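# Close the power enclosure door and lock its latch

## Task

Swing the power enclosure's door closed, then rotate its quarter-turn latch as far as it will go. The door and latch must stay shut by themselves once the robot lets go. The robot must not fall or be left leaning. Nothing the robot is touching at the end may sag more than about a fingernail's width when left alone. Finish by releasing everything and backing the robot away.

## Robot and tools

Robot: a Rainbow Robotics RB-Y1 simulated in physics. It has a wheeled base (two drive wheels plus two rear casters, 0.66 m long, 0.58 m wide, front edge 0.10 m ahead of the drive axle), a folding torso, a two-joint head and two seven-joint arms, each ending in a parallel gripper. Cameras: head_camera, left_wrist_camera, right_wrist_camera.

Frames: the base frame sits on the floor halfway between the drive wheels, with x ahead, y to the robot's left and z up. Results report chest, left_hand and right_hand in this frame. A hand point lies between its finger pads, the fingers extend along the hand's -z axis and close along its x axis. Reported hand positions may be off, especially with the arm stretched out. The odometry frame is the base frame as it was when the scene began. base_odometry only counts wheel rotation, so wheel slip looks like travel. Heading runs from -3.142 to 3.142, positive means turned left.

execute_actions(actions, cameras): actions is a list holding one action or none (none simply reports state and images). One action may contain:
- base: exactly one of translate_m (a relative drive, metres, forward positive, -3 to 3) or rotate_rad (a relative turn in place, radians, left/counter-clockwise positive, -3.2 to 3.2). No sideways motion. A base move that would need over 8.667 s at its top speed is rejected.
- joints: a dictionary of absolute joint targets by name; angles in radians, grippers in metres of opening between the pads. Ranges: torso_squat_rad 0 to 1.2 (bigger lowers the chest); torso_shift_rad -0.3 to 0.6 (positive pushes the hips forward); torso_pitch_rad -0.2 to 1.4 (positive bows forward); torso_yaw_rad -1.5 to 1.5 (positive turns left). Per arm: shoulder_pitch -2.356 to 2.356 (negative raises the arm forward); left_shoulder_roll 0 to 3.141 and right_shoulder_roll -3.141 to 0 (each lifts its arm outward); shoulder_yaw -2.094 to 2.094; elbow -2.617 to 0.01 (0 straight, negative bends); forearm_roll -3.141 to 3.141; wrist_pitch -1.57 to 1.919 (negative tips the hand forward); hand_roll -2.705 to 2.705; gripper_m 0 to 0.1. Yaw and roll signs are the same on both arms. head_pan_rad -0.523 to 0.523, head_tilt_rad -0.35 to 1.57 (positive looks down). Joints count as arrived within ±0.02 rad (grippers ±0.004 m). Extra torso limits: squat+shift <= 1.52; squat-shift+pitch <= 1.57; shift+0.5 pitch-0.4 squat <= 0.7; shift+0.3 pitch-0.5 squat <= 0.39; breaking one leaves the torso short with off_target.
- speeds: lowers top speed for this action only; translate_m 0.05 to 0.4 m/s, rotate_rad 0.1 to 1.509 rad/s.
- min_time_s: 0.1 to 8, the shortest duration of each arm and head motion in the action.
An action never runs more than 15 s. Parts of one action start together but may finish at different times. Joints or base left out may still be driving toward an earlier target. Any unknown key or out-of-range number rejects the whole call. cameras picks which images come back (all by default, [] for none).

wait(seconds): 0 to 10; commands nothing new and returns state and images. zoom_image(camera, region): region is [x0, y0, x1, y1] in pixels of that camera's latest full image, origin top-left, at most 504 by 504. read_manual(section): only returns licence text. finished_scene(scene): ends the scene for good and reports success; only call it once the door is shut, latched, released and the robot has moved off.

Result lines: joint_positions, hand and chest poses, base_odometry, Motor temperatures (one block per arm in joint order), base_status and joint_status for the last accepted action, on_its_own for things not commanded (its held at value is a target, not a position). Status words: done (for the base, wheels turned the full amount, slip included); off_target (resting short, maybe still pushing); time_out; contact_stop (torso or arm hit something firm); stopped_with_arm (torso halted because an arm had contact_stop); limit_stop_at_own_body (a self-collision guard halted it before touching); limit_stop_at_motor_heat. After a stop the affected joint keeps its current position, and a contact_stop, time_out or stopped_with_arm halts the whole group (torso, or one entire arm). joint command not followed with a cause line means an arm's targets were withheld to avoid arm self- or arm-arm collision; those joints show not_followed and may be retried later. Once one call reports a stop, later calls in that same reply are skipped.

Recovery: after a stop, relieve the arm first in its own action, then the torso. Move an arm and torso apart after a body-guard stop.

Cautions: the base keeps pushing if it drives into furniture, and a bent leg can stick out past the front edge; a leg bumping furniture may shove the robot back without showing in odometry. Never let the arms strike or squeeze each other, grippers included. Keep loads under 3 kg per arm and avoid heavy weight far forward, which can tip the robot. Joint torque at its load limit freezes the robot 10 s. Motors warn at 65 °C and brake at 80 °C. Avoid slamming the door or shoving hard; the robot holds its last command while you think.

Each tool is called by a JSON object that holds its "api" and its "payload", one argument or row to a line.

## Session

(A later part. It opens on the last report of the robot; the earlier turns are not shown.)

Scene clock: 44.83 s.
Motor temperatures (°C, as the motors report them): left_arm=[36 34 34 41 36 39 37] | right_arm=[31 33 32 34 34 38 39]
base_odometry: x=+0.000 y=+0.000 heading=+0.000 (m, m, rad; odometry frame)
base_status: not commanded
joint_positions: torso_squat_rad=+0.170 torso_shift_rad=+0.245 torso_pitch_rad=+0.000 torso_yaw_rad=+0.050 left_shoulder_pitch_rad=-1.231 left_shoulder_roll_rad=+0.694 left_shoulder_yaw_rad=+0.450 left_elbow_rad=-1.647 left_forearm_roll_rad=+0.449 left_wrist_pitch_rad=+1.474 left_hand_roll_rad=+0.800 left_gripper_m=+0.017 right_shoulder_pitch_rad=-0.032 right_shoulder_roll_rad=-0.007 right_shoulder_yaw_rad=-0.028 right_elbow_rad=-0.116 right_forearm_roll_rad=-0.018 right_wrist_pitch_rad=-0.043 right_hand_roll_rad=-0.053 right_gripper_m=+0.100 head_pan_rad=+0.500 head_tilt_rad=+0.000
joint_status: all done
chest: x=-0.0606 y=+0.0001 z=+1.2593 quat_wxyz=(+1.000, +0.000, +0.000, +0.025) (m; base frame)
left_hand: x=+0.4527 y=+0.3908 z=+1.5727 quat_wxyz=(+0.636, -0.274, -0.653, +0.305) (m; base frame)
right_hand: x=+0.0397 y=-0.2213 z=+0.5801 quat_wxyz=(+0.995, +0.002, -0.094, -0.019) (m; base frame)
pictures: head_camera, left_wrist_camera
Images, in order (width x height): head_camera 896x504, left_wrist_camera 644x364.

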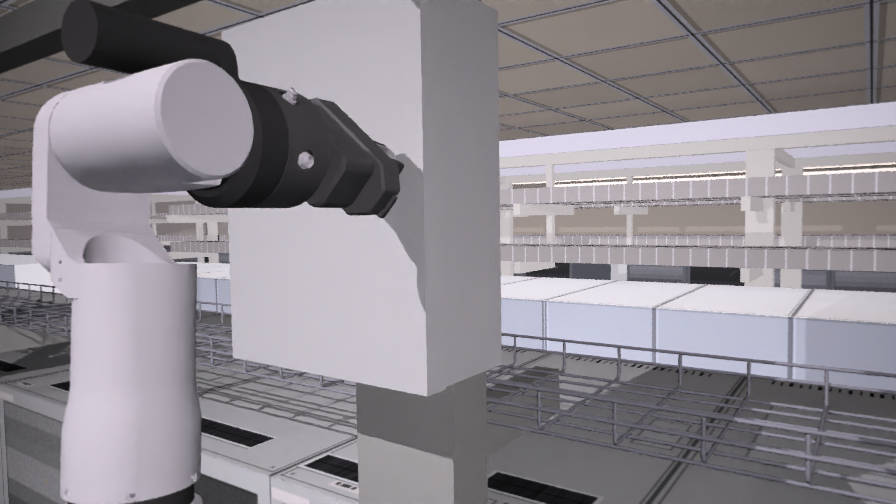

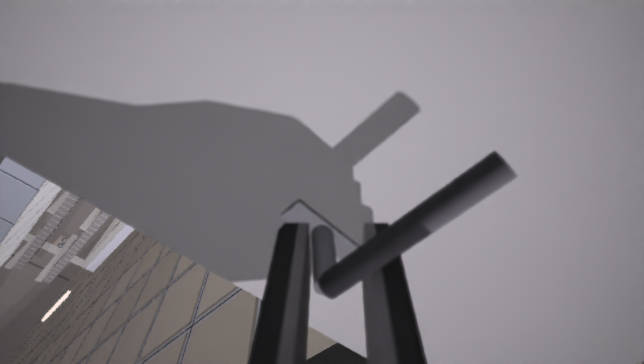

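{"api": "execute_actions", "payload": {
  "actions": [
    {"joints":{"left_hand_roll_rad":0.0}}
  ],
  "cameras": []
}}

{"api": "execute_actions", "payload": {
  "actions": [
    {"joints":{"torso_yaw_rad":0.08,"torso_shift_rad":0.26,"torso_squat_rad":0.185}}
  ],
  "cameras": ["left_wrist_camera"]
}}

{"api": "execute_actions", "payload": {
  "actions": [
    {"joints":{"left_gripper_m":0.003}}
  ],
  "cameras": []
}}

{"api": "execute_actions", "payload": {
  "actions": [
    {"joints":{"left_hand_roll_rad":0.35},"min_time_s":1}
  ],
  "cameras": ["head_camera","left_wrist_camera"]
}}

Scene clock: 47.03 s.
Motor temperatures (°C, as the motors report them): left_arm=[36 34 34 41 36 39 37] | right_arm=[31 33 32 34 34 38 39]
base_odometry: x=+0.000 y=+0.000 heading=+0.000 (m, m, rad; odometry frame)
base_status: not commanded
joint_positions: torso_squat_rad=+0.170 torso_shift_rad=+0.245 torso_pitch_rad=+0.001 torso_yaw_rad=+0.050 left_shoulder_pitch_rad=-1.229 left_shoulder_roll_rad=+0.693 left_shoulder_yaw_rad=+0.450 left_elbow_rad=-1.646 left_forearm_roll_rad=+0.449 left_wrist_pitch_rad=+1.475 left_hand_roll_rad=+0.000 left_gripper_m=+0.016 right_shoulder_pitch_rad=-0.032 right_shoulder_roll_rad=-0.007 right_shoulder_yaw_rad=-0.028 right_elbow_rad=-0.116 right_forearm_roll_rad=-0.018 right_wrist_pitch_rad=-0.043 right_hand_roll_rad=-0.053 right_gripper_m=+0.100 head_pan_rad=+0.500 head_tilt_rad=+0.000
joint_status: all done
chest: x=-0.0605 y=+0.0001 z=+1.2592 quat_wxyz=(+1.000, +0.000, +0.000, +0.025) (m; base frame)
left_hand: x=+0.4535 y=+0.3910 z=+1.5709 quat_wxyz=(+0.707, +0.001, -0.707, +0.034) (m; base frame)
right_hand: x=+0.0397 y=-0.2213 z=+0.5801 quat_wxyz=(+0.995, +0.002, -0.094, -0.019) (m; base frame)
pictures: none
No camera images: the call's "cameras" was empty. Leave "cameras" out to get every camera's image.

Scene clock: 47.77 s.
Motor temperatures (°C, as the motors report them): left_arm=[36 34 34 41 36 39 37] | right_arm=[31 33 32 34 34 38 39]
base_odometry: x=+0.000 y=+0.000 heading=+0.000 (m, m, rad; odometry frame)
base_status: not commanded
joint_positions: torso_squat_rad=+0.185 torso_shift_rad=+0.260 torso_pitch_rad=+0.001 torso_yaw_rad=+0.080 left_shoulder_pitch_rad=-1.229 left_shoulder_roll_rad=+0.693 left_shoulder_yaw_rad=+0.450 left_elbow_rad=-1.646 left_forearm_roll_rad=+0.449 left_wrist_pitch_rad=+1.475 left_hand_roll_rad=+0.000 left_gripper_m=+0.016 right_shoulder_pitch_rad=-0.033 right_shoulder_roll_rad=-0.007 right_shoulder_yaw_rad=-0.028 right_elbow_rad=-0.116 right_forearm_roll_rad=-0.018 right_wrist_pitch_rad=-0.043 right_hand_roll_rad=-0.053 right_gripper_m=+0.100 head_pan_rad=+0.500 head_tilt_rad=+0.000
joint_status: all done
chest: x=-0.0507 y=+0.0001 z=+1.2548 quat_wxyz=(+0.999, +0.000, +0.000, +0.040) (m; base frame)
left_hand: x=+0.4516 y=+0.4062 z=+1.5662 quat_wxyz=(+0.706, +0.012, -0.707, +0.044) (m; base frame)
right_hand: x=+0.0559 y=-0.2182 z=+0.5756 quat_wxyz=(+0.996, +0.003, -0.094, -0.004) (m; base frame)
pictures: left_wrist_camera
Images, in order (width x height): left_wrist_camera 644x364.

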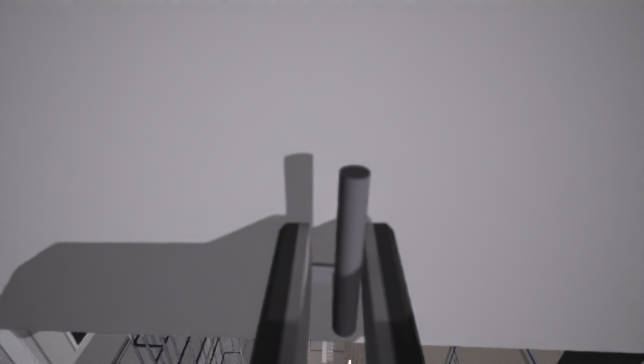

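Scene clock: 48.37 s.
Motor temperatures (°C, as the motors report them): left_arm=[36 34 34 41 36 39 37] | right_arm=[31 33 32 34 34 38 39]
base_odometry: x=+0.000 y=+0.000 heading=+0.000 (m, m, rad; odometry frame)
base_status: not commanded
joint_positions: torso_squat_rad=+0.185 torso_shift_rad=+0.260 torso_pitch_rad=+0.000 torso_yaw_rad=+0.080 left_shoulder_pitch_rad=-1.231 left_shoulder_roll_rad=+0.694 left_shoulder_yaw_rad=+0.451 left_elbow_rad=-1.647 left_forearm_roll_rad=+0.449 left_wrist_pitch_rad=+1.474 left_hand_roll_rad=+0.000 left_gripper_m=+0.006 right_shoulder_pitch_rad=-0.033 right_shoulder_roll_rad=-0.007 right_shoulder_yaw_rad=-0.028 right_elbow_rad=-0.116 right_forearm_roll_rad=-0.018 right_wrist_pitch_rad=-0.043 right_hand_roll_rad=-0.053 right_gripper_m=+0.100 head_pan_rad=+0.500 head_tilt_rad=+0.000
joint_status: all done
chest: x=-0.0511 y=+0.0001 z=+1.2549 quat_wxyz=(+0.999, +0.000, +0.000, +0.040) (m; base frame)
left_hand: x=+0.4504 y=+0.4064 z=+1.5679 quat_wxyz=(+0.705, +0.013, -0.708, +0.045) (m; base frame)
right_hand: x=+0.0559 y=-0.2182 z=+0.5757 quat_wxyz=(+0.996, +0.003, -0.094, -0.004) (m; base frame)
pictures: none
No camera images: the call's "cameras" was empty. Leave "cameras" out to get every camera's image.

Scene clock: 49.67 s.
Motor temperatures (°C, as the motors report them): left_arm=[36 34 34 41 36 39 37] | right_arm=[31 33 32 34 34 38 39]
base_odometry: x=+0.000 y=+0.000 heading=+0.000 (m, m, rad; odometry frame)
base_status: not commanded
joint_positions: torso_squat_rad=+0.185 torso_shift_rad=+0.260 torso_pitch_rad=+0.000 torso_yaw_rad=+0.080 left_shoulder_pitch_rad=-1.231 left_shoulder_roll_rad=+0.694 left_shoulder_yaw_rad=+0.451 left_elbow_rad=-1.647 left_forearm_roll_rad=+0.449 left_wrist_pitch_rad=+1.474 left_hand_roll_rad=+0.349 left_gripper_m=+0.012 right_shoulder_pitch_rad=-0.033 right_shoulder_roll_rad=-0.007 right_shoulder_yaw_rad=-0.028 right_elbow_rad=-0.116 right_forearm_roll_rad=-0.018 right_wrist_pitch_rad=-0.043 right_hand_roll_rad=-0.053 right_gripper_m=+0.100 head_pan_rad=+0.500 head_tilt_rad=+0.000
joint_status: all done
chest: x=-0.0511 y=+0.0001 z=+1.2549 quat_wxyz=(+0.999, +0.000, +0.000, +0.040) (m; base frame)
left_hand: x=+0.4504 y=+0.4064 z=+1.5679 quat_wxyz=(+0.686, -0.111, -0.699, +0.166) (m; base frame)
right_hand: x=+0.0559 y=-0.2182 z=+0.5757 quat_wxyz=(+0.996, +0.003, -0.094, -0.004) (m; base frame)
pictures: head_camera, left_wrist_camera
Images, in order (width x height): head_camera 896x504, left_wrist_camera 644x364.

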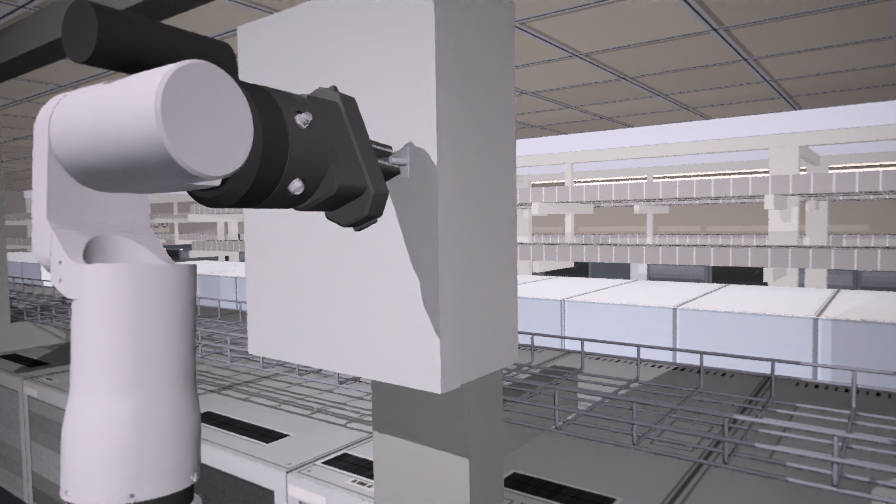

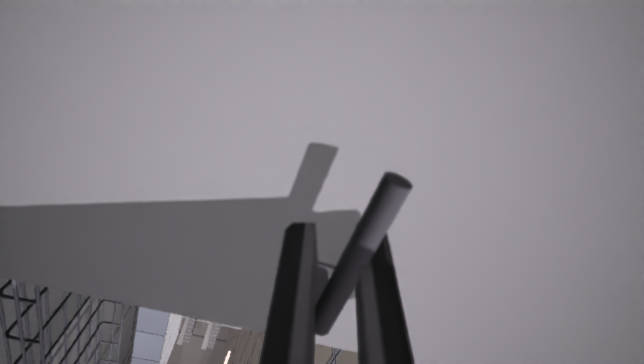

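Blocked that way; try the other direction.

{"api": "execute_actions", "payload": {
  "actions": [
    {"joints":{"left_hand_roll_rad":-0.5,"torso_yaw_rad":0.07,"torso_squat_rad":0.16,"torso_shift_rad":0.255},"min_time_s":1.5}
  ],
  "cameras": ["head_camera","left_wrist_camera"]
}}

Scene clock: 51.90 s.
Motor temperatures (°C, as the motors report them): left_arm=[37 34 34 41 37 39 37] | right_arm=[31 33 32 34 34 38 39]
base_odometry: x=+0.000 y=+0.000 heading=+0.000 (m, m, rad; odometry frame)
base_status: not commanded
joint_positions: torso_squat_rad=+0.160 torso_shift_rad=+0.255 torso_pitch_rad=+0.001 torso_yaw_rad=+0.070 left_shoulder_pitch_rad=-1.228 left_shoulder_roll_rad=+0.695 left_shoulder_yaw_rad=+0.452 left_elbow_rad=-1.645 left_forearm_roll_rad=+0.448 left_wrist_pitch_rad=+1.475 left_hand_roll_rad=-0.499 left_gripper_m=+0.014 right_shoulder_pitch_rad=-0.033 right_shoulder_roll_rad=-0.007 right_shoulder_yaw_rad=-0.028 right_elbow_rad=-0.116 right_forearm_roll_rad=-0.018 right_wrist_pitch_rad=-0.043 right_hand_roll_rad=-0.053 right_gripper_m=+0.100 head_pan_rad=+0.500 head_tilt_rad=+0.000
joint_status: all done
chest: x=-0.0533 y=+0.0007 z=+1.2586 quat_wxyz=(+0.999, +0.000, +0.001, +0.035) (m; base frame)
left_hand: x=+0.4526 y=+0.4037 z=+1.5696 quat_wxyz=(+0.695, +0.183, -0.682, -0.133) (m; base frame)
right_hand: x=+0.0511 y=-0.2193 z=+0.5796 quat_wxyz=(+0.996, +0.002, -0.094, -0.009) (m; base frame)
pictures: head_camera, left_wrist_camera
Images, in order (width x height): head_camera 896x504, left_wrist_camera 644x364.

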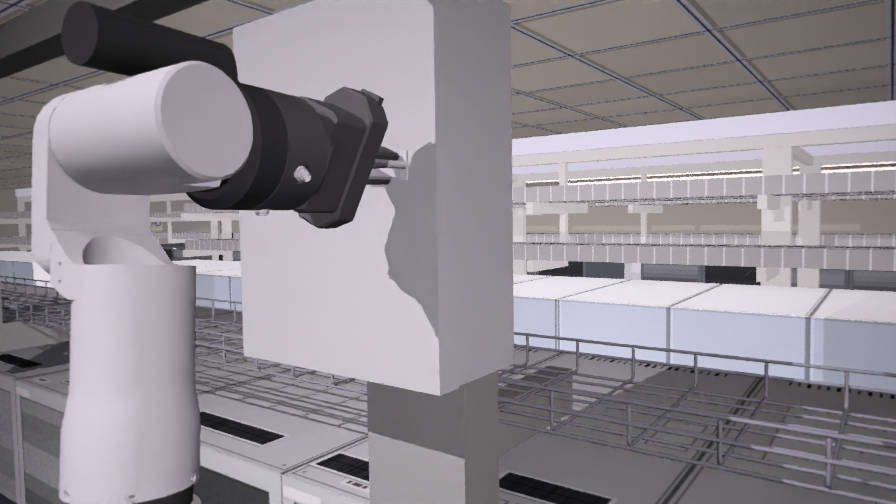

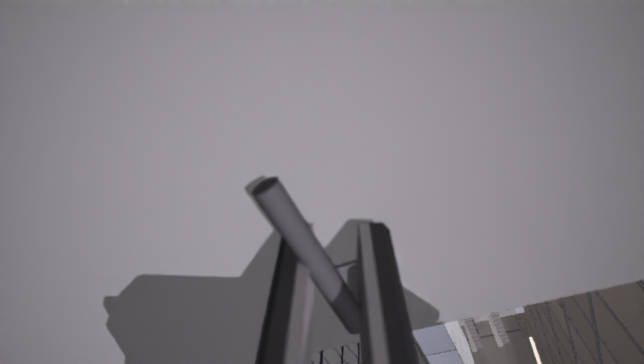

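{"api": "execute_actions", "payload": {
  "actions": [
    {"joints":{"left_hand_roll_rad":0,"left_gripper_m":0.012}}
  ],
  "cameras": []
}}

{"api": "execute_actions", "payload": {
  "actions": [
    {"joints":{"torso_shift_rad":0.275,"torso_squat_rad":0.13}}
  ],
  "cameras": ["head_camera","left_wrist_camera"]
}}

{"api": "zoom_image", "payload": {
  "camera": "head_camera",
  "region": [340,100,540,420]
}}

Scene clock: 53.83 s.
Motor temperatures (°C, as the motors report them): left_arm=[37 34 34 41 37 39 37] | right_arm=[31 33 32 34 34 38 39]
base_odometry: x=+0.000 y=+0.000 heading=+0.000 (m, m, rad; odometry frame)
base_status: not commanded
joint_positions: torso_squat_rad=+0.160 torso_shift_rad=+0.255 torso_pitch_rad=+0.001 torso_yaw_rad=+0.070 left_shoulder_pitch_rad=-1.228 left_shoulder_roll_rad=+0.693 left_shoulder_yaw_rad=+0.450 left_elbow_rad=-1.646 left_forearm_roll_rad=+0.449 left_wrist_pitch_rad=+1.475 left_hand_roll_rad=+0.000 left_gripper_m=+0.012 right_shoulder_pitch_rad=-0.033 right_shoulder_roll_rad=-0.007 right_shoulder_yaw_rad=-0.028 right_elbow_rad=-0.116 right_forearm_roll_rad=-0.018 right_wrist_pitch_rad=-0.043 right_hand_roll_rad=-0.053 right_gripper_m=+0.100 head_pan_rad=+0.500 head_tilt_rad=+0.000
joint_status: all done
chest: x=-0.0533 y=+0.0002 z=+1.2586 quat_wxyz=(+0.999, +0.000, +0.001, +0.035) (m; base frame)
left_hand: x=+0.4532 y=+0.4016 z=+1.5694 quat_wxyz=(+0.707, +0.009, -0.706, +0.041) (m; base frame)
right_hand: x=+0.0511 y=-0.2193 z=+0.5794 quat_wxyz=(+0.996, +0.002, -0.094, -0.009) (m; base frame)
pictures: none
No camera images: the call's "cameras" was empty. Leave "cameras" out to get every camera's image.

Scene clock: 54.63 s.
Motor temperatures (°C, as the motors report them): left_arm=[37 34 34 41 37 39 37] | right_arm=[31 33 32 34 34 38 39]
base_odometry: x=+0.000 y=+0.000 heading=+0.000 (m, m, rad; odometry frame)
base_status: not commanded
joint_positions: torso_squat_rad=+0.130 torso_shift_rad=+0.274 torso_pitch_rad=-0.001 torso_yaw_rad=+0.071 left_shoulder_pitch_rad=-1.229 left_shoulder_roll_rad=+0.694 left_shoulder_yaw_rad=+0.451 left_elbow_rad=-1.647 left_forearm_roll_rad=+0.449 left_wrist_pitch_rad=+1.477 left_hand_roll_rad=+0.000 left_gripper_m=+0.013 right_shoulder_pitch_rad=-0.033 right_shoulder_roll_rad=-0.007 right_shoulder_yaw_rad=-0.028 right_elbow_rad=-0.116 right_forearm_roll_rad=-0.018 right_wrist_pitch_rad=-0.043 right_hand_roll_rad=-0.053 right_gripper_m=+0.100 head_pan_rad=+0.500 head_tilt_rad=+0.000
joint_status: all done
chest: x=-0.0405 y=+0.0002 z=+1.2581 quat_wxyz=(+0.999, +0.000, +0.000, +0.035) (m; base frame)
left_hand: x=+0.4647 y=+0.4018 z=+1.5701 quat_wxyz=(+0.706, +0.009, -0.707, +0.041) (m; base frame)
right_hand: x=+0.0654 y=-0.2193 z=+0.5791 quat_wxyz=(+0.995, +0.002, -0.095, -0.008) (m; base frame)
pictures: head_camera, left_wrist_camera
Images, in order (width x height): head_camera 896x504, left_wrist_camera 644x364.

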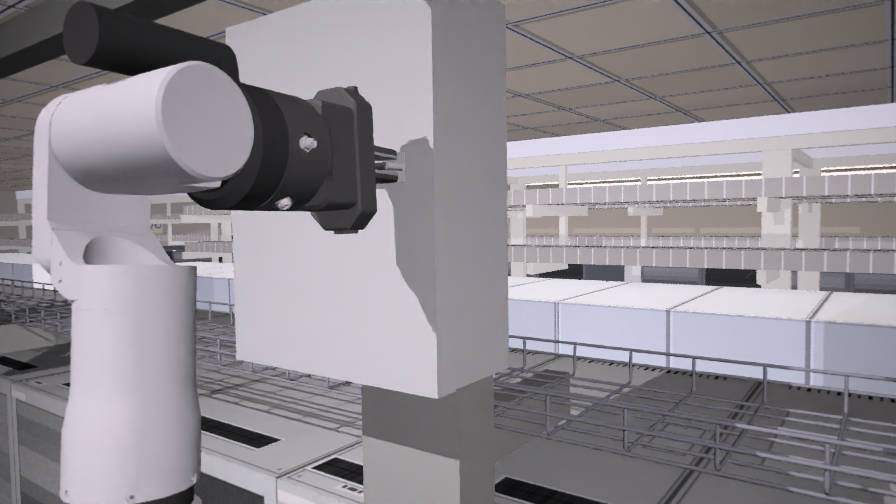

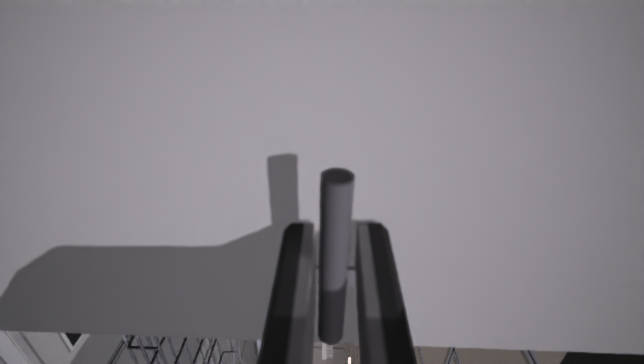

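Region (340, 100, 540, 420) of head_camera's 896x504 image, scaled by 1.575, with more detail than that image has; it fills the left 315 columns of this view, and the rest is white.

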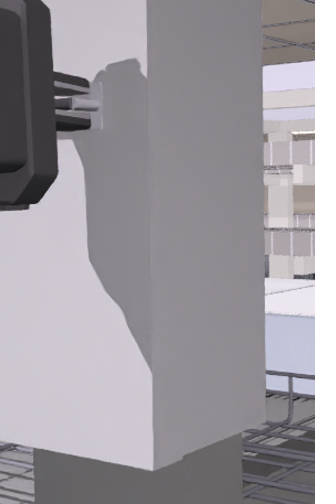

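Door moved further and now resists. Try again.

{"api": "execute_actions", "payload": {
  "actions": [
    {"joints":{"left_gripper_m":0.0,"torso_shift_rad":0.28}}
  ],
  "cameras": []
}}

{"api": "execute_actions", "payload": {
  "actions": [
    {"joints":{"left_hand_roll_rad":0.4},"min_time_s":1}
  ],
  "cameras": ["left_wrist_camera"]
}}

{"api": "execute_actions", "payload": {
  "actions": [
    {"joints":{"left_hand_roll_rad":-0.4},"min_time_s":1.5}
  ],
  "cameras": ["left_wrist_camera"]
}}

Scene clock: 56.10 s.
Motor temperatures (°C, as the motors report them): left_arm=[37 34 34 41 37 39 37] | right_arm=[31 33 32 34 34 38 39]
base_odometry: x=+0.000 y=+0.000 heading=+0.001 (m, m, rad; odometry frame)
base_status: not commanded
joint_positions: torso_squat_rad=+0.130 torso_shift_rad=+0.278 torso_pitch_rad=-0.002 torso_yaw_rad=+0.071 left_shoulder_pitch_rad=-1.228 left_shoulder_roll_rad=+0.694 left_shoulder_yaw_rad=+0.451 left_elbow_rad=-1.648 left_forearm_roll_rad=+0.449 left_wrist_pitch_rad=+1.478 left_hand_roll_rad=+0.000 left_gripper_m=+0.008 right_shoulder_pitch_rad=-0.033 right_shoulder_roll_rad=-0.007 right_shoulder_yaw_rad=-0.028 right_elbow_rad=-0.116 right_forearm_roll_rad=-0.018 right_wrist_pitch_rad=-0.043 right_hand_roll_rad=-0.053 right_gripper_m=+0.100 head_pan_rad=+0.500 head_tilt_rad=+0.000
joint_status: left_gripper_m off_target (ended at +0.008, target +0.000); the others done
chest: x=-0.0381 y=+0.0002 z=+1.2573 quat_wxyz=(+0.999, +0.000, -0.001, +0.035) (m; base frame)
left_hand: x=+0.4664 y=+0.4020 z=+1.5696 quat_wxyz=(+0.706, +0.009, -0.707, +0.041) (m; base frame)
right_hand: x=+0.0688 y=-0.2193 z=+0.5785 quat_wxyz=(+0.995, +0.002, -0.096, -0.008) (m; base frame)
pictures: none
No camera images: the call's "cameras" was empty. Leave "cameras" out to get every camera's image.

Scene clock: 57.40 s.
Motor temperatures (°C, as the motors report them): left_arm=[37 34 34 41 37 40 37] | right_arm=[31 33 32 34 34 38 39]
base_odometry: x=+0.000 y=+0.000 heading=+0.001 (m, m, rad; odometry frame)
base_status: not commanded
joint_positions: torso_squat_rad=+0.130 torso_shift_rad=+0.278 torso_pitch_rad=-0.002 torso_yaw_rad=+0.071 left_shoulder_pitch_rad=-1.227 left_shoulder_roll_rad=+0.695 left_shoulder_yaw_rad=+0.451 left_elbow_rad=-1.648 left_forearm_roll_rad=+0.448 left_wrist_pitch_rad=+1.478 left_hand_roll_rad=+0.399 left_gripper_m=+0.015 right_shoulder_pitch_rad=-0.033 right_shoulder_roll_rad=-0.007 right_shoulder_yaw_rad=-0.028 right_elbow_rad=-0.116 right_forearm_roll_rad=-0.018 right_wrist_pitch_rad=-0.043 right_hand_roll_rad=-0.053 right_gripper_m=+0.100 head_pan_rad=+0.500 head_tilt_rad=+0.000
joint_status: all done
chest: x=-0.0381 y=+0.0005 z=+1.2573 quat_wxyz=(+0.999, +0.000, -0.001, +0.036) (m; base frame)
left_hand: x=+0.4660 y=+0.4039 z=+1.5691 quat_wxyz=(+0.684, -0.130, -0.695, +0.182) (m; base frame)
right_hand: x=+0.0689 y=-0.2193 z=+0.5786 quat_wxyz=(+0.995, +0.002, -0.096, -0.008) (m; base frame)
pictures: left_wrist_camera
Images, in order (width x height): left_wrist_camera 644x364.

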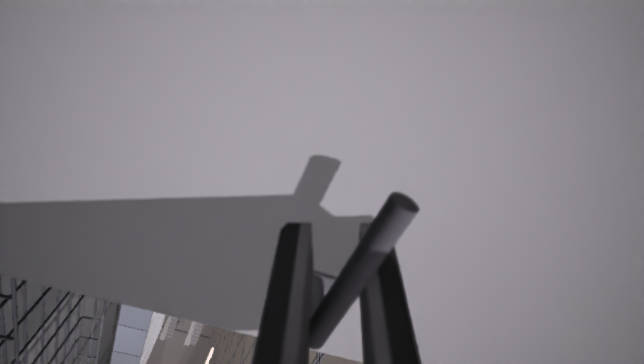

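Scene clock: 59.20 s.
Motor temperatures (°C, as the motors report them): left_arm=[37 34 34 41 37 41 37] | right_arm=[31 33 32 34 34 38 39]
base_odometry: x=+0.000 y=+0.000 heading=+0.001 (m, m, rad; odometry frame)
base_status: not commanded
joint_positions: torso_squat_rad=+0.130 torso_shift_rad=+0.278 torso_pitch_rad=-0.002 torso_yaw_rad=+0.071 left_shoulder_pitch_rad=-1.227 left_shoulder_roll_rad=+0.694 left_shoulder_yaw_rad=+0.452 left_elbow_rad=-1.648 left_forearm_roll_rad=+0.449 left_wrist_pitch_rad=+1.477 left_hand_roll_rad=-0.399 left_gripper_m=+0.012 right_shoulder_pitch_rad=-0.033 right_shoulder_roll_rad=-0.007 right_shoulder_yaw_rad=-0.028 right_elbow_rad=-0.116 right_forearm_roll_rad=-0.018 right_wrist_pitch_rad=-0.043 right_hand_roll_rad=-0.053 right_gripper_m=+0.100 head_pan_rad=+0.500 head_tilt_rad=+0.000
joint_status: all done
chest: x=-0.0381 y=+0.0003 z=+1.2573 quat_wxyz=(+0.999, +0.000, -0.001, +0.035) (m; base frame)
left_hand: x=+0.4660 y=+0.4032 z=+1.5697 quat_wxyz=(+0.700, +0.149, -0.692, -0.098) (m; base frame)
right_hand: x=+0.0689 y=-0.2193 z=+0.5785 quat_wxyz=(+0.995, +0.002, -0.096, -0.008) (m; base frame)
pictures: left_wrist_camera
Images, in order (width x height): left_wrist_camera 644x364.

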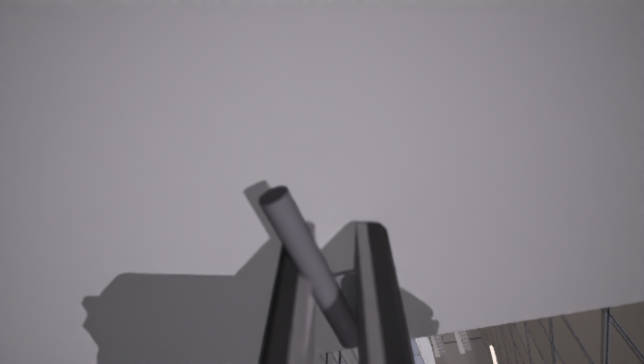

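{"api": "execute_actions", "payload": {
  "actions": [
    {"joints":{"left_gripper_m":0.03,"left_hand_roll_rad":0,"torso_shift_rad":0.2}}
  ],
  "cameras": ["left_wrist_camera"]
}}

{"api": "execute_actions", "payload": {
  "actions": [
    {"joints":{"left_gripper_m":0,"torso_shift_rad":0.23,"torso_squat_rad":0.455,"torso_yaw_rad":0.115,"left_shoulder_pitch_rad":-1.387,"left_shoulder_roll_rad":0.759,"left_shoulder_yaw_rad":0.392,"left_elbow_rad":-1.486},"min_time_s":1.5}
  ],
  "cameras": ["head_camera","left_wrist_camera"]
}}

Scene clock: 63.93 s.
Motor temperatures (°C, as the motors report them): left_arm=[37 34 34 41 37 42 37] | right_arm=[31 33 32 34 34 38 39]
base_odometry: x=+0.000 y=+0.000 heading=+0.000 (m, m, rad; odometry frame)
base_status: not commanded
joint_positions: torso_squat_rad=+0.130 torso_shift_rad=+0.200 torso_pitch_rad=+0.001 torso_yaw_rad=+0.070 left_shoulder_pitch_rad=-1.228 left_shoulder_roll_rad=+0.693 left_shoulder_yaw_rad=+0.450 left_elbow_rad=-1.646 left_forearm_roll_rad=+0.449 left_wrist_pitch_rad=+1.475 left_hand_roll_rad=+0.000 left_gripper_m=+0.030 right_shoulder_pitch_rad=-0.033 right_shoulder_roll_rad=-0.007 right_shoulder_yaw_rad=-0.028 right_elbow_rad=-0.116 right_forearm_roll_rad=-0.018 right_wrist_pitch_rad=-0.043 right_hand_roll_rad=-0.053 right_gripper_m=+0.100 head_pan_rad=+0.500 head_tilt_rad=+0.000
joint_status: all done
chest: x=-0.0899 y=+0.0002 z=+1.2702 quat_wxyz=(+0.999, +0.000, +0.000, +0.035) (m; base frame)
left_hand: x=+0.4164 y=+0.4015 z=+1.5812 quat_wxyz=(+0.707, +0.009, -0.706, +0.041) (m; base frame)
right_hand: x=+0.0148 y=-0.2193 z=+0.5910 quat_wxyz=(+0.996, +0.002, -0.094, -0.009) (m; base frame)
pictures: left_wrist_camera
Images, in order (width x height): left_wrist_camera 644x364.

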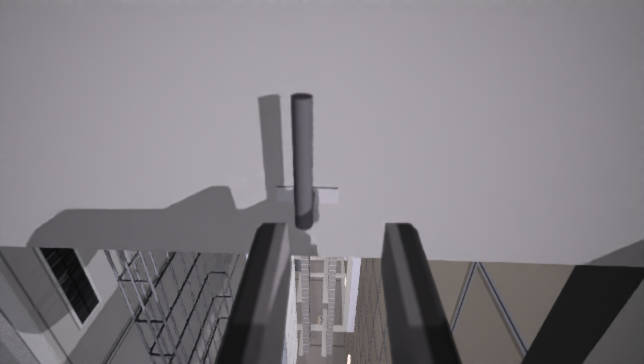

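Scene clock: 65.83 s.
Motor temperatures (°C, as the motors report them): left_arm=[37 34 34 41 37 41 37] | right_arm=[31 33 32 34 34 38 39]
base_odometry: x=+0.000 y=+0.000 heading=+0.000 (m, m, rad; odometry frame)
base_status: not commanded
joint_positions: torso_squat_rad=+0.455 torso_shift_rad=+0.230 torso_pitch_rad=+0.001 torso_yaw_rad=+0.115 left_shoulder_pitch_rad=-1.386 left_shoulder_roll_rad=+0.759 left_shoulder_yaw_rad=+0.392 left_elbow_rad=-1.486 left_forearm_roll_rad=+0.449 left_wrist_pitch_rad=+1.475 left_hand_roll_rad=+0.000 left_gripper_m=+0.000 right_shoulder_pitch_rad=-0.033 right_shoulder_roll_rad=-0.007 right_shoulder_yaw_rad=-0.028 right_elbow_rad=-0.116 right_forearm_roll_rad=-0.018 right_wrist_pitch_rad=-0.043 right_hand_roll_rad=-0.053 right_gripper_m=+0.100 head_pan_rad=+0.500 head_tilt_rad=+0.000
joint_status: all done
chest: x=-0.0844 y=+0.0001 z=+1.2021 quat_wxyz=(+0.998, +0.000, +0.000, +0.057) (m; base frame)
left_hand: x=+0.4030 y=+0.4233 z=+1.5580 quat_wxyz=(+0.705, +0.024, -0.706, +0.057) (m; base frame)
right_hand: x=+0.0299 y=-0.2144 z=+0.5230 quat_wxyz=(+0.995, +0.005, -0.094, +0.014) (m; base frame)
pictures: head_camera, left_wrist_camera
Images, in order (width x height): head_camera 896x504, left_wrist_camera 644x364.

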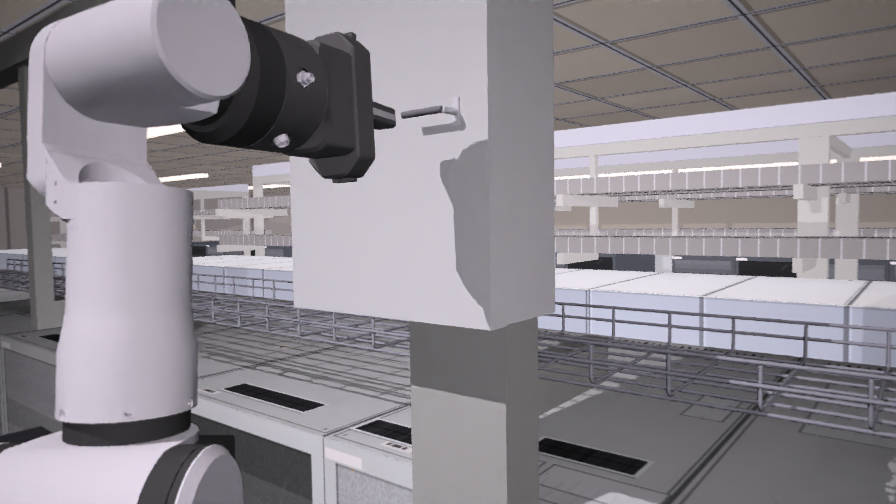

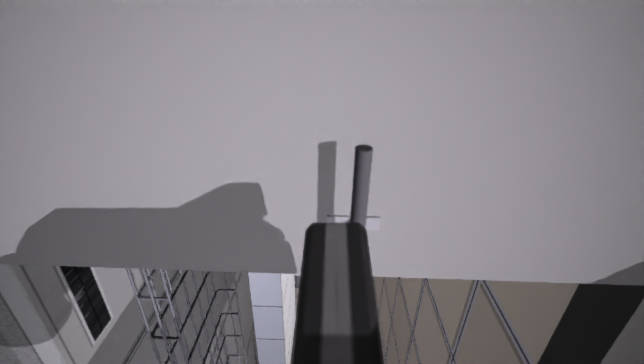

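{"api": "execute_actions", "payload": {
  "actions": [
    {"joints":{"torso_shift_rad":0.322,"torso_squat_rad":0.432}}
  ],
  "cameras": ["left_wrist_camera"]
}}

{"api": "execute_actions", "payload": {
  "actions": [
    {"joints":{"torso_shift_rad":0.308,"torso_squat_rad":0.34,"left_hand_roll_rad":-0.4},"min_time_s":1}
  ],
  "cameras": ["head_camera","left_wrist_camera"]
}}

Scene clock: 68.03 s.
Motor temperatures (°C, as the motors report them): left_arm=[37 34 34 41 37 41 37] | right_arm=[31 33 32 34 34 38 39]
base_odometry: x=+0.000 y=+0.000 heading=+0.000 (m, m, rad; odometry frame)
base_status: not commanded
joint_positions: torso_squat_rad=+0.432 torso_shift_rad=+0.322 torso_pitch_rad=+0.001 torso_yaw_rad=+0.115 left_shoulder_pitch_rad=-1.386 left_shoulder_roll_rad=+0.759 left_shoulder_yaw_rad=+0.392 left_elbow_rad=-1.486 left_forearm_roll_rad=+0.449 left_wrist_pitch_rad=+1.475 left_hand_roll_rad=+0.000 left_gripper_m=+0.000 right_shoulder_pitch_rad=-0.033 right_shoulder_roll_rad=-0.007 right_shoulder_yaw_rad=-0.028 right_elbow_rad=-0.116 right_forearm_roll_rad=-0.018 right_wrist_pitch_rad=-0.043 right_hand_roll_rad=-0.053 right_gripper_m=+0.100 head_pan_rad=+0.500 head_tilt_rad=+0.000
joint_status: all done
chest: x=-0.0265 y=+0.0001 z=+1.1929 quat_wxyz=(+0.998, +0.000, +0.001, +0.057) (m; base frame)
left_hand: x=+0.4610 y=+0.4233 z=+1.5487 quat_wxyz=(+0.705, +0.024, -0.706, +0.057) (m; base frame)
right_hand: x=+0.0877 y=-0.2144 z=+0.5137 quat_wxyz=(+0.995, +0.005, -0.094, +0.014) (m; base frame)
pictures: left_wrist_camera
Images, in order (width x height): left_wrist_camera 644x364.

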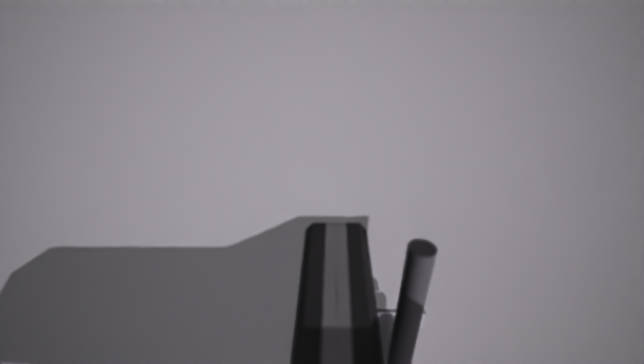

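Scene clock: 78.53 s.
Motor temperatures (°C, as the motors report them): left_arm=[38 34 34 41 37 45 37] | right_arm=[31 33 32 34 34 38 39]
TORQUE FAULT: left_wrist_pitch_rad reached its load limit. The robot stopped for 10 seconds, dropped its targets and accepts commands again. The stop added 9.4 s to the call and to motion_time.
base_odometry: x=+0.000 y=+0.000 heading=+0.000 (m, m, rad; odometry frame)
base_status: not commanded
joint_positions: torso_squat_rad=+0.372 torso_shift_rad=+0.313 torso_pitch_rad=+0.002 torso_yaw_rad=+0.116 left_shoulder_pitch_rad=-1.377 left_shoulder_roll_rad=+0.756 left_shoulder_yaw_rad=+0.391 left_elbow_rad=-1.483 left_forearm_roll_rad=+0.449 left_wrist_pitch_rad=+1.484 left_hand_roll_rad=-0.177 left_gripper_m=+0.000 right_shoulder_pitch_rad=-0.033 right_shoulder_roll_rad=-0.007 right_shoulder_yaw_rad=-0.028 right_elbow_rad=-0.116 right_forearm_roll_rad=-0.018 right_wrist_pitch_rad=-0.043 right_hand_roll_rad=-0.053 right_gripper_m=+0.100 head_pan_rad=+0.500 head_tilt_rad=+0.000
joint_status: torso_squat_rad contact_stop (moved -0.060 of -0.092); left_hand_roll_rad torque_fault (moved -0.177 of -0.400); the others done
on_its_own: torso_squat_rad is held at +0.371, not at your +0.340, since a contact_stop; left_hand_roll_rad is held at -0.177, not at your -0.400, since a torque_fault
chest: x=-0.0266 y=+0.0004 z=+1.2104 quat_wxyz=(+0.998, +0.000, +0.001, +0.058) (m; base frame)
left_hand: x=+0.4642 y=+0.4247 z=+1.5573 quat_wxyz=(+0.716, +0.085, -0.693, -0.005) (m; base frame)
right_hand: x=+0.0873 y=-0.2144 z=+0.5313 quat_wxyz=(+0.995, +0.004, -0.094, +0.014) (m; base frame)
pictures: head_camera, left_wrist_camera
Images, in order (width x height): head_camera 896x504, left_wrist_camera 644x364.

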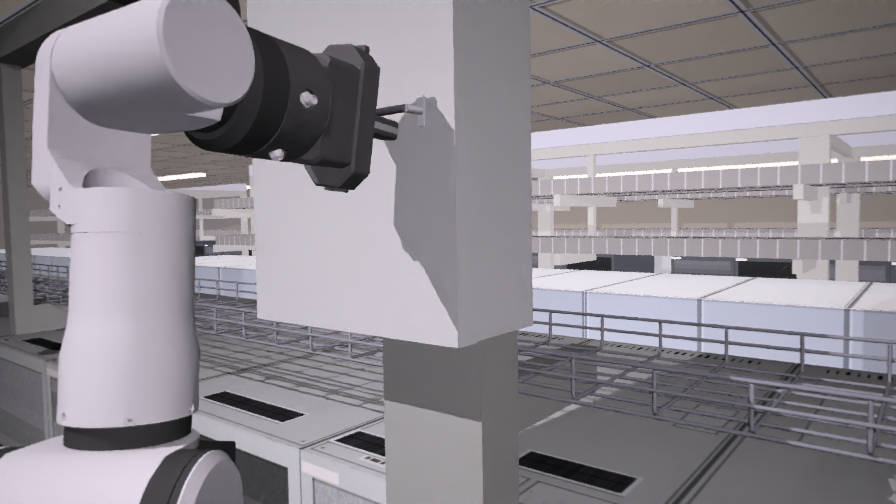

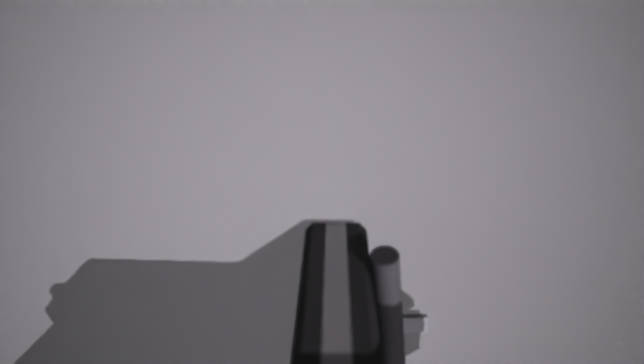

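{"api": "execute_actions", "payload": {
  "actions": [
    {"joints":{"torso_shift_rad":0.24,"torso_squat_rad":0.45,"left_hand_roll_rad":0,"left_shoulder_pitch_rad":-1.387,"left_shoulder_roll_rad":0.759,"left_shoulder_yaw_rad":0.392,"left_elbow_rad":-1.486,"left_wrist_pitch_rad":1.475}}
  ],
  "cameras": []
}}

{"api": "execute_actions", "payload": {
  "actions": [
    {"joints":{"torso_shift_rad":0.22,"torso_squat_rad":0.27,"torso_yaw_rad":0.122}}
  ],
  "cameras": []
}}

{"api": "execute_actions", "payload": {
  "actions": [
    {"joints":{"torso_shift_rad":0.311,"torso_squat_rad":0.255}}
  ],
  "cameras": ["left_wrist_camera"]
}}

{"api": "execute_actions", "payload": {
  "actions": [
    {"joints":{"torso_shift_rad":0.317,"torso_squat_rad":0.305}}
  ],
  "cameras": ["head_camera","left_wrist_camera"]
}}

Scene clock: 80.97 s.
Motor temperatures (°C, as the motors report them): left_arm=[39 34 34 41 37 45 37] | right_arm=[31 33 32 34 34 38 39]
base_odometry: x=+0.000 y=+0.000 heading=+0.000 (m, m, rad; odometry frame)
base_status: not commanded
joint_positions: torso_squat_rad=+0.373 torso_shift_rad=+0.311 torso_pitch_rad=+0.002 torso_yaw_rad=+0.116 left_shoulder_pitch_rad=-1.374 left_shoulder_roll_rad=+0.757 left_shoulder_yaw_rad=+0.391 left_elbow_rad=-1.484 left_forearm_roll_rad=+0.450 left_wrist_pitch_rad=+1.485 left_hand_roll_rad=-0.162 left_gripper_m=+0.000 right_shoulder_pitch_rad=-0.032 right_shoulder_roll_rad=-0.007 right_shoulder_yaw_rad=-0.028 right_elbow_rad=-0.116 right_forearm_roll_rad=-0.018 right_wrist_pitch_rad=-0.043 right_hand_roll_rad=-0.053 right_gripper_m=+0.100 head_pan_rad=+0.500 head_tilt_rad=+0.000
joint_status: torso_squat_rad stopped_with_arm (moved +0.002 of +0.078); torso_shift_rad stopped_with_arm (moved -0.002 of -0.073); left_wrist_pitch_rad contact_stop (moved +0.001 of -0.009); left_hand_roll_rad contact_stop_at_left_wrist_pitch_rad (moved +0.015 of +0.177); the others done
on_its_own: torso_squat_rad is held at +0.373, not at your +0.450, since it stopped_with_arm; torso_shift_rad is held at +0.311, not at your +0.240, since it stopped_with_arm; left_hand_roll_rad is held at -0.162, not at your +0.000, since a contact_stop
chest: x=-0.0277 y=+0.0002 z=+1.2103 quat_wxyz=(+0.998, +0.000, +0.001, +0.058) (m; base frame)
left_hand: x=+0.4631 y=+0.4251 z=+1.5562 quat_wxyz=(+0.716, +0.081, -0.693, +0.000) (m; base frame)
right_hand: x=+0.0860 y=-0.2143 z=+0.5310 quat_wxyz=(+0.996, +0.005, -0.094, +0.014) (m; base frame)
pictures: none
No camera images: the call's "cameras" was empty. Leave "cameras" out to get every camera's image.

not run: a stop came earlier in this reply.

not run: a stop came earlier in this reply.

not run: a stop came earlier in this reply.

{"api": "execute_actions", "payload": {
  "actions": [
    {"joints":{"left_wrist_pitch_rad":1.56}}
  ],
  "cameras": []
}}

{"api": "execute_actions", "payload": {
  "actions": [
    {"joints":{"torso_shift_rad":0.23}}
  ],
  "cameras": []
}}

{"api": "execute_actions", "payload": {
  "actions": [
    {"joints":{"torso_shift_rad":0.22,"torso_squat_rad":0.27,"torso_yaw_rad":0.122,"left_hand_roll_rad":0,"left_shoulder_pitch_rad":-1.387,"left_shoulder_roll_rad":0.759,"left_shoulder_yaw_rad":0.392,"left_elbow_rad":-1.486,"left_wrist_pitch_rad":1.475}}
  ],
  "cameras": []
}}

{"api": "execute_actions", "payload": {
  "actions": [
    {"joints":{"torso_shift_rad":0.311,"torso_squat_rad":0.255}}
  ],
  "cameras": ["left_wrist_camera"]
}}

{"api": "execute_actions", "payload": {
  "actions": [
    {"joints":{"torso_shift_rad":0.317,"torso_squat_rad":0.305}}
  ],
  "cameras": ["head_camera","left_wrist_camera"]
}}

Scene clock: 82.47 s.
Motor temperatures (°C, as the motors report them): left_arm=[38 34 34 41 37 45 37] | right_arm=[31 33 32 34 34 38 39]
base_odometry: x=+0.000 y=+0.000 heading=+0.000 (m, m, rad; odometry frame)
base_status: not commanded
joint_positions: torso_squat_rad=+0.373 torso_shift_rad=+0.311 torso_pitch_rad=+0.002 torso_yaw_rad=+0.116 left_shoulder_pitch_rad=-1.374 left_shoulder_roll_rad=+0.757 left_shoulder_yaw_rad=+0.391 left_elbow_rad=-1.484 left_forearm_roll_rad=+0.450 left_wrist_pitch_rad=+1.560 left_hand_roll_rad=-0.162 left_gripper_m=+0.000 right_shoulder_pitch_rad=-0.032 right_shoulder_roll_rad=-0.007 right_shoulder_yaw_rad=-0.028 right_elbow_rad=-0.116 right_forearm_roll_rad=-0.018 right_wrist_pitch_rad=-0.043 right_hand_roll_rad=-0.053 right_gripper_m=+0.100 head_pan_rad=+0.500 head_tilt_rad=+0.000
joint_status: all done
on_its_own: torso_squat_rad is held at +0.373, not at your +0.450, since it stopped_with_arm; torso_shift_rad is held at +0.311, not at your +0.240, since it stopped_with_arm; left_hand_roll_rad is held at -0.162, not at your +0.000, since a contact_stop
chest: x=-0.0277 y=+0.0002 z=+1.2103 quat_wxyz=(+0.998, +0.000, +0.001, +0.058) (m; base frame)
left_hand: x=+0.4620 y=+0.4241 z=+1.5391 quat_wxyz=(+0.742, +0.077, -0.666, -0.001) (m; base frame)
right_hand: x=+0.0860 y=-0.2143 z=+0.5310 quat_wxyz=(+0.996, +0.005, -0.094, +0.014) (m; base frame)
pictures: none
No camera images: the call's "cameras" was empty. Leave "cameras" out to get every camera's image.

Scene clock: 83.80 s.
Motor temperatures (°C, as the motors report them): left_arm=[38 34 34 41 37 45 37] | right_arm=[31 33 32 34 34 38 39]
base_odometry: x=+0.000 y=+0.000 heading=+0.000 (m, m, rad; odometry frame)
base_status: not commanded
joint_positions: torso_squat_rad=+0.373 torso_shift_rad=+0.230 torso_pitch_rad=+0.002 torso_yaw_rad=+0.116 left_shoulder_pitch_rad=-1.375 left_shoulder_roll_rad=+0.757 left_shoulder_yaw_rad=+0.391 left_elbow_rad=-1.484 left_forearm_roll_rad=+0.450 left_wrist_pitch_rad=+1.560 left_hand_roll_rad=-0.162 left_gripper_m=+0.000 right_shoulder_pitch_rad=-0.032 right_shoulder_roll_rad=-0.007 right_shoulder_yaw_rad=-0.028 right_elbow_rad=-0.116 right_forearm_roll_rad=-0.018 right_wrist_pitch_rad=-0.043 right_hand_roll_rad=-0.053 right_gripper_m=+0.100 head_pan_rad=+0.500 head_tilt_rad=+0.000
joint_status: all done
on_its_own: torso_squat_rad is held at +0.373, not at your +0.450, since it stopped_with_arm; left_hand_roll_rad is held at -0.162, not at your +0.000, since a contact_stop
chest: x=-0.0789 y=+0.0002 z=+1.2245 quat_wxyz=(+0.998, +0.000, +0.001, +0.058) (m; base frame)
left_hand: x=+0.4109 y=+0.4241 z=+1.5533 quat_wxyz=(+0.742, +0.077, -0.666, -0.001) (m; base frame)
right_hand: x=+0.0348 y=-0.2143 z=+0.5452 quat_wxyz=(+0.996, +0.005, -0.094, +0.014) (m; base frame)
pictures: none
No camera images: the call's "cameras" was empty. Leave "cameras" out to get every camera's image.

Scene clock: 84.90 s.
Motor temperatures (°C, as the motors report them): left_arm=[38 34 34 41 37 45 37] | right_arm=[31 33 32 34 34 38 39]
base_odometry: x=+0.000 y=+0.000 heading=+0.000 (m, m, rad; odometry frame)
base_status: not commanded
joint_positions: torso_squat_rad=+0.270 torso_shift_rad=+0.220 torso_pitch_rad=+0.002 torso_yaw_rad=+0.122 left_shoulder_pitch_rad=-1.386 left_shoulder_roll_rad=+0.759 left_shoulder_yaw_rad=+0.392 left_elbow_rad=-1.486 left_forearm_roll_rad=+0.450 left_wrist_pitch_rad=+1.475 left_hand_roll_rad=+0.000 left_gripper_m=+0.000 right_shoulder_pitch_rad=-0.033 right_shoulder_roll_rad=-0.007 right_shoulder_yaw_rad=-0.028 right_elbow_rad=-0.116 right_forearm_roll_rad=-0.018 right_wrist_pitch_rad=-0.043 right_hand_roll_rad=-0.053 right_gripper_m=+0.100 head_pan_rad=+0.500 head_tilt_rad=+0.000
joint_status: all done
chest: x=-0.0801 y=+0.0002 z=+1.2483 quat_wxyz=(+0.998, +0.000, +0.001, +0.061) (m; base frame)
left_hand: x=+0.4050 y=+0.4264 z=+1.6034 quat_wxyz=(+0.706, +0.027, -0.706, +0.059) (m; base frame)
right_hand: x=+0.0348 y=-0.2136 z=+0.5690 quat_wxyz=(+0.995, +0.005, -0.093, +0.017) (m; base frame)
pictures: none
No camera images: the call's "cameras" was empty. Leave "cameras" out to get every camera's image.

Scene clock: 86.30 s.
Motor temperatures (°C, as the motors report them): left_arm=[38 34 34 41 37 44 37] | right_arm=[31 33 32 34 34 38 39]
base_odometry: x=+0.000 y=+0.000 heading=+0.000 (m, m, rad; odometry frame)
base_status: not commanded
joint_positions: torso_squat_rad=+0.255 torso_shift_rad=+0.311 torso_pitch_rad=+0.002 torso_yaw_rad=+0.122 left_shoulder_pitch_rad=-1.387 left_shoulder_roll_rad=+0.759 left_shoulder_yaw_rad=+0.392 left_elbow_rad=-1.486 left_forearm_roll_rad=+0.450 left_wrist_pitch_rad=+1.475 left_hand_roll_rad=+0.000 left_gripper_m=+0.000 right_shoulder_pitch_rad=-0.033 right_shoulder_roll_rad=-0.007 right_shoulder_yaw_rad=-0.028 right_elbow_rad=-0.116 right_forearm_roll_rad=-0.018 right_wrist_pitch_rad=-0.043 right_hand_roll_rad=-0.053 right_gripper_m=+0.100 head_pan_rad=+0.500 head_tilt_rad=+0.000
joint_status: all done
chest: x=-0.0204 y=+0.0002 z=+1.2348 quat_wxyz=(+0.998, +0.000, +0.001, +0.061) (m; base frame)
left_hand: x=+0.4641 y=+0.4265 z=+1.5905 quat_wxyz=(+0.705, +0.027, -0.706, +0.059) (m; base frame)
right_hand: x=+0.0950 y=-0.2135 z=+0.5556 quat_wxyz=(+0.995, +0.005, -0.094, +0.017) (m; base frame)
pictures: left_wrist_camera
Images, in order (width x height): left_wrist_camera 644x364.

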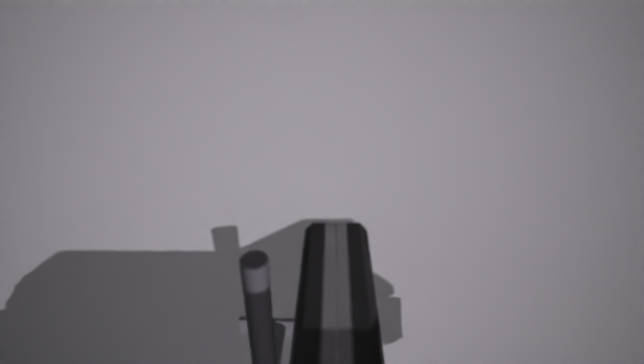

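Scene clock: 87.17 s.
Motor temperatures (°C, as the motors report them): left_arm=[38 34 34 41 37 44 37] | right_arm=[31 33 32 34 34 38 39]
base_odometry: x=+0.000 y=+0.000 heading=+0.000 (m, m, rad; odometry frame)
base_status: not commanded
joint_positions: torso_squat_rad=+0.305 torso_shift_rad=+0.317 torso_pitch_rad=+0.001 torso_yaw_rad=+0.122 left_shoulder_pitch_rad=-1.388 left_shoulder_roll_rad=+0.760 left_shoulder_yaw_rad=+0.392 left_elbow_rad=-1.487 left_forearm_roll_rad=+0.450 left_wrist_pitch_rad=+1.474 left_hand_roll_rad=+0.000 left_gripper_m=+0.000 right_shoulder_pitch_rad=-0.033 right_shoulder_roll_rad=-0.007 right_shoulder_yaw_rad=-0.028 right_elbow_rad=-0.116 right_forearm_roll_rad=-0.018 right_wrist_pitch_rad=-0.043 right_hand_roll_rad=-0.053 right_gripper_m=+0.100 head_pan_rad=+0.500 head_tilt_rad=+0.000
joint_status: all done
chest: x=-0.0197 y=+0.0002 z=+1.2244 quat_wxyz=(+0.998, +0.000, +0.001, +0.061) (m; base frame)
left_hand: x=+0.4641 y=+0.4265 z=+1.5815 quat_wxyz=(+0.704, +0.027, -0.707, +0.059) (m; base frame)
right_hand: x=+0.0959 y=-0.2135 z=+0.5451 quat_wxyz=(+0.995, +0.005, -0.094, +0.017) (m; base frame)
pictures: head_camera, left_wrist_camera
Images, in order (width x height): head_camera 896x504, left_wrist_camera 644x364.

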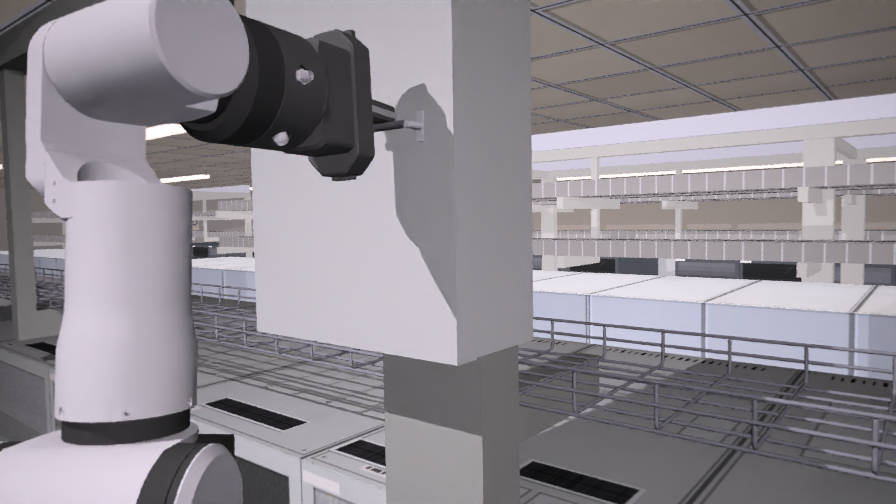

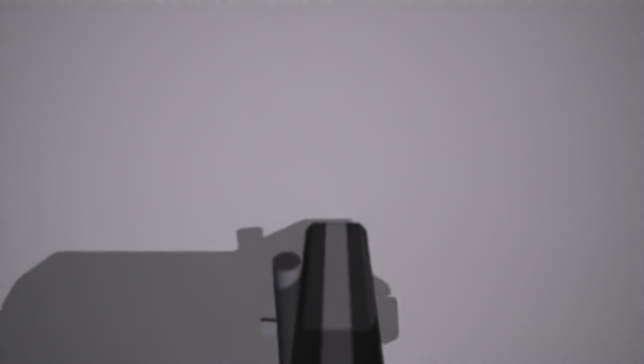

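{"api": "execute_actions", "payload": {
  "actions": [
    {"joints":{"torso_shift_rad":0.322,"torso_squat_rad":0.325,"left_hand_roll_rad":0.15},"min_time_s":1}
  ],
  "cameras": ["head_camera","left_wrist_camera"]
}}

Scene clock: 88.87 s.
Motor temperatures (°C, as the motors report them): left_arm=[38 34 34 41 37 44 37] | right_arm=[31 33 32 34 34 38 39]
base_odometry: x=+0.000 y=+0.000 heading=+0.000 (m, m, rad; odometry frame)
base_status: not commanded
joint_positions: torso_squat_rad=+0.325 torso_shift_rad=+0.322 torso_pitch_rad=+0.001 torso_yaw_rad=+0.122 left_shoulder_pitch_rad=-1.392 left_shoulder_roll_rad=+0.763 left_shoulder_yaw_rad=+0.394 left_elbow_rad=-1.488 left_forearm_roll_rad=+0.449 left_wrist_pitch_rad=+1.472 left_hand_roll_rad=+0.150 left_gripper_m=+0.000 right_shoulder_pitch_rad=-0.033 right_shoulder_roll_rad=-0.007 right_shoulder_yaw_rad=-0.028 right_elbow_rad=-0.116 right_forearm_roll_rad=-0.018 right_wrist_pitch_rad=-0.043 right_hand_roll_rad=-0.053 right_gripper_m=+0.100 head_pan_rad=+0.500 head_tilt_rad=+0.000
joint_status: all done
chest: x=-0.0182 y=+0.0001 z=+1.2193 quat_wxyz=(+0.998, +0.000, +0.000, +0.061) (m; base frame)
left_hand: x=+0.4630 y=+0.4274 z=+1.5807 quat_wxyz=(+0.694, -0.025, -0.711, +0.112) (m; base frame)
right_hand: x=+0.0978 y=-0.2134 z=+0.5400 quat_wxyz=(+0.995, +0.005, -0.094, +0.017) (m; base frame)
pictures: head_camera, left_wrist_camera
Images, in order (width x height): head_camera 896x504, left_wrist_camera 644x364.

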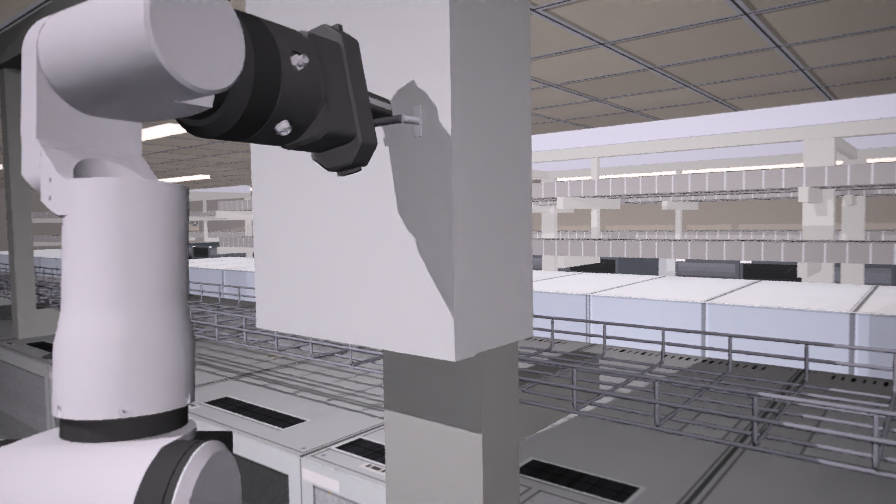

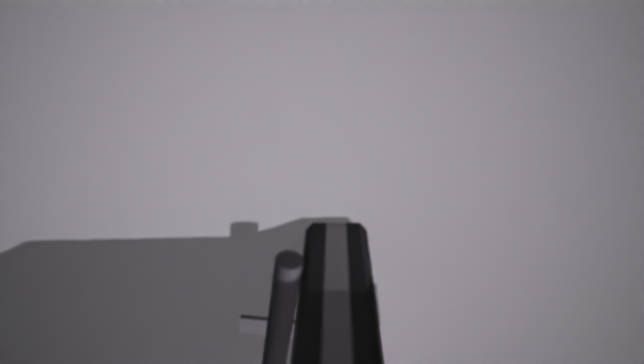

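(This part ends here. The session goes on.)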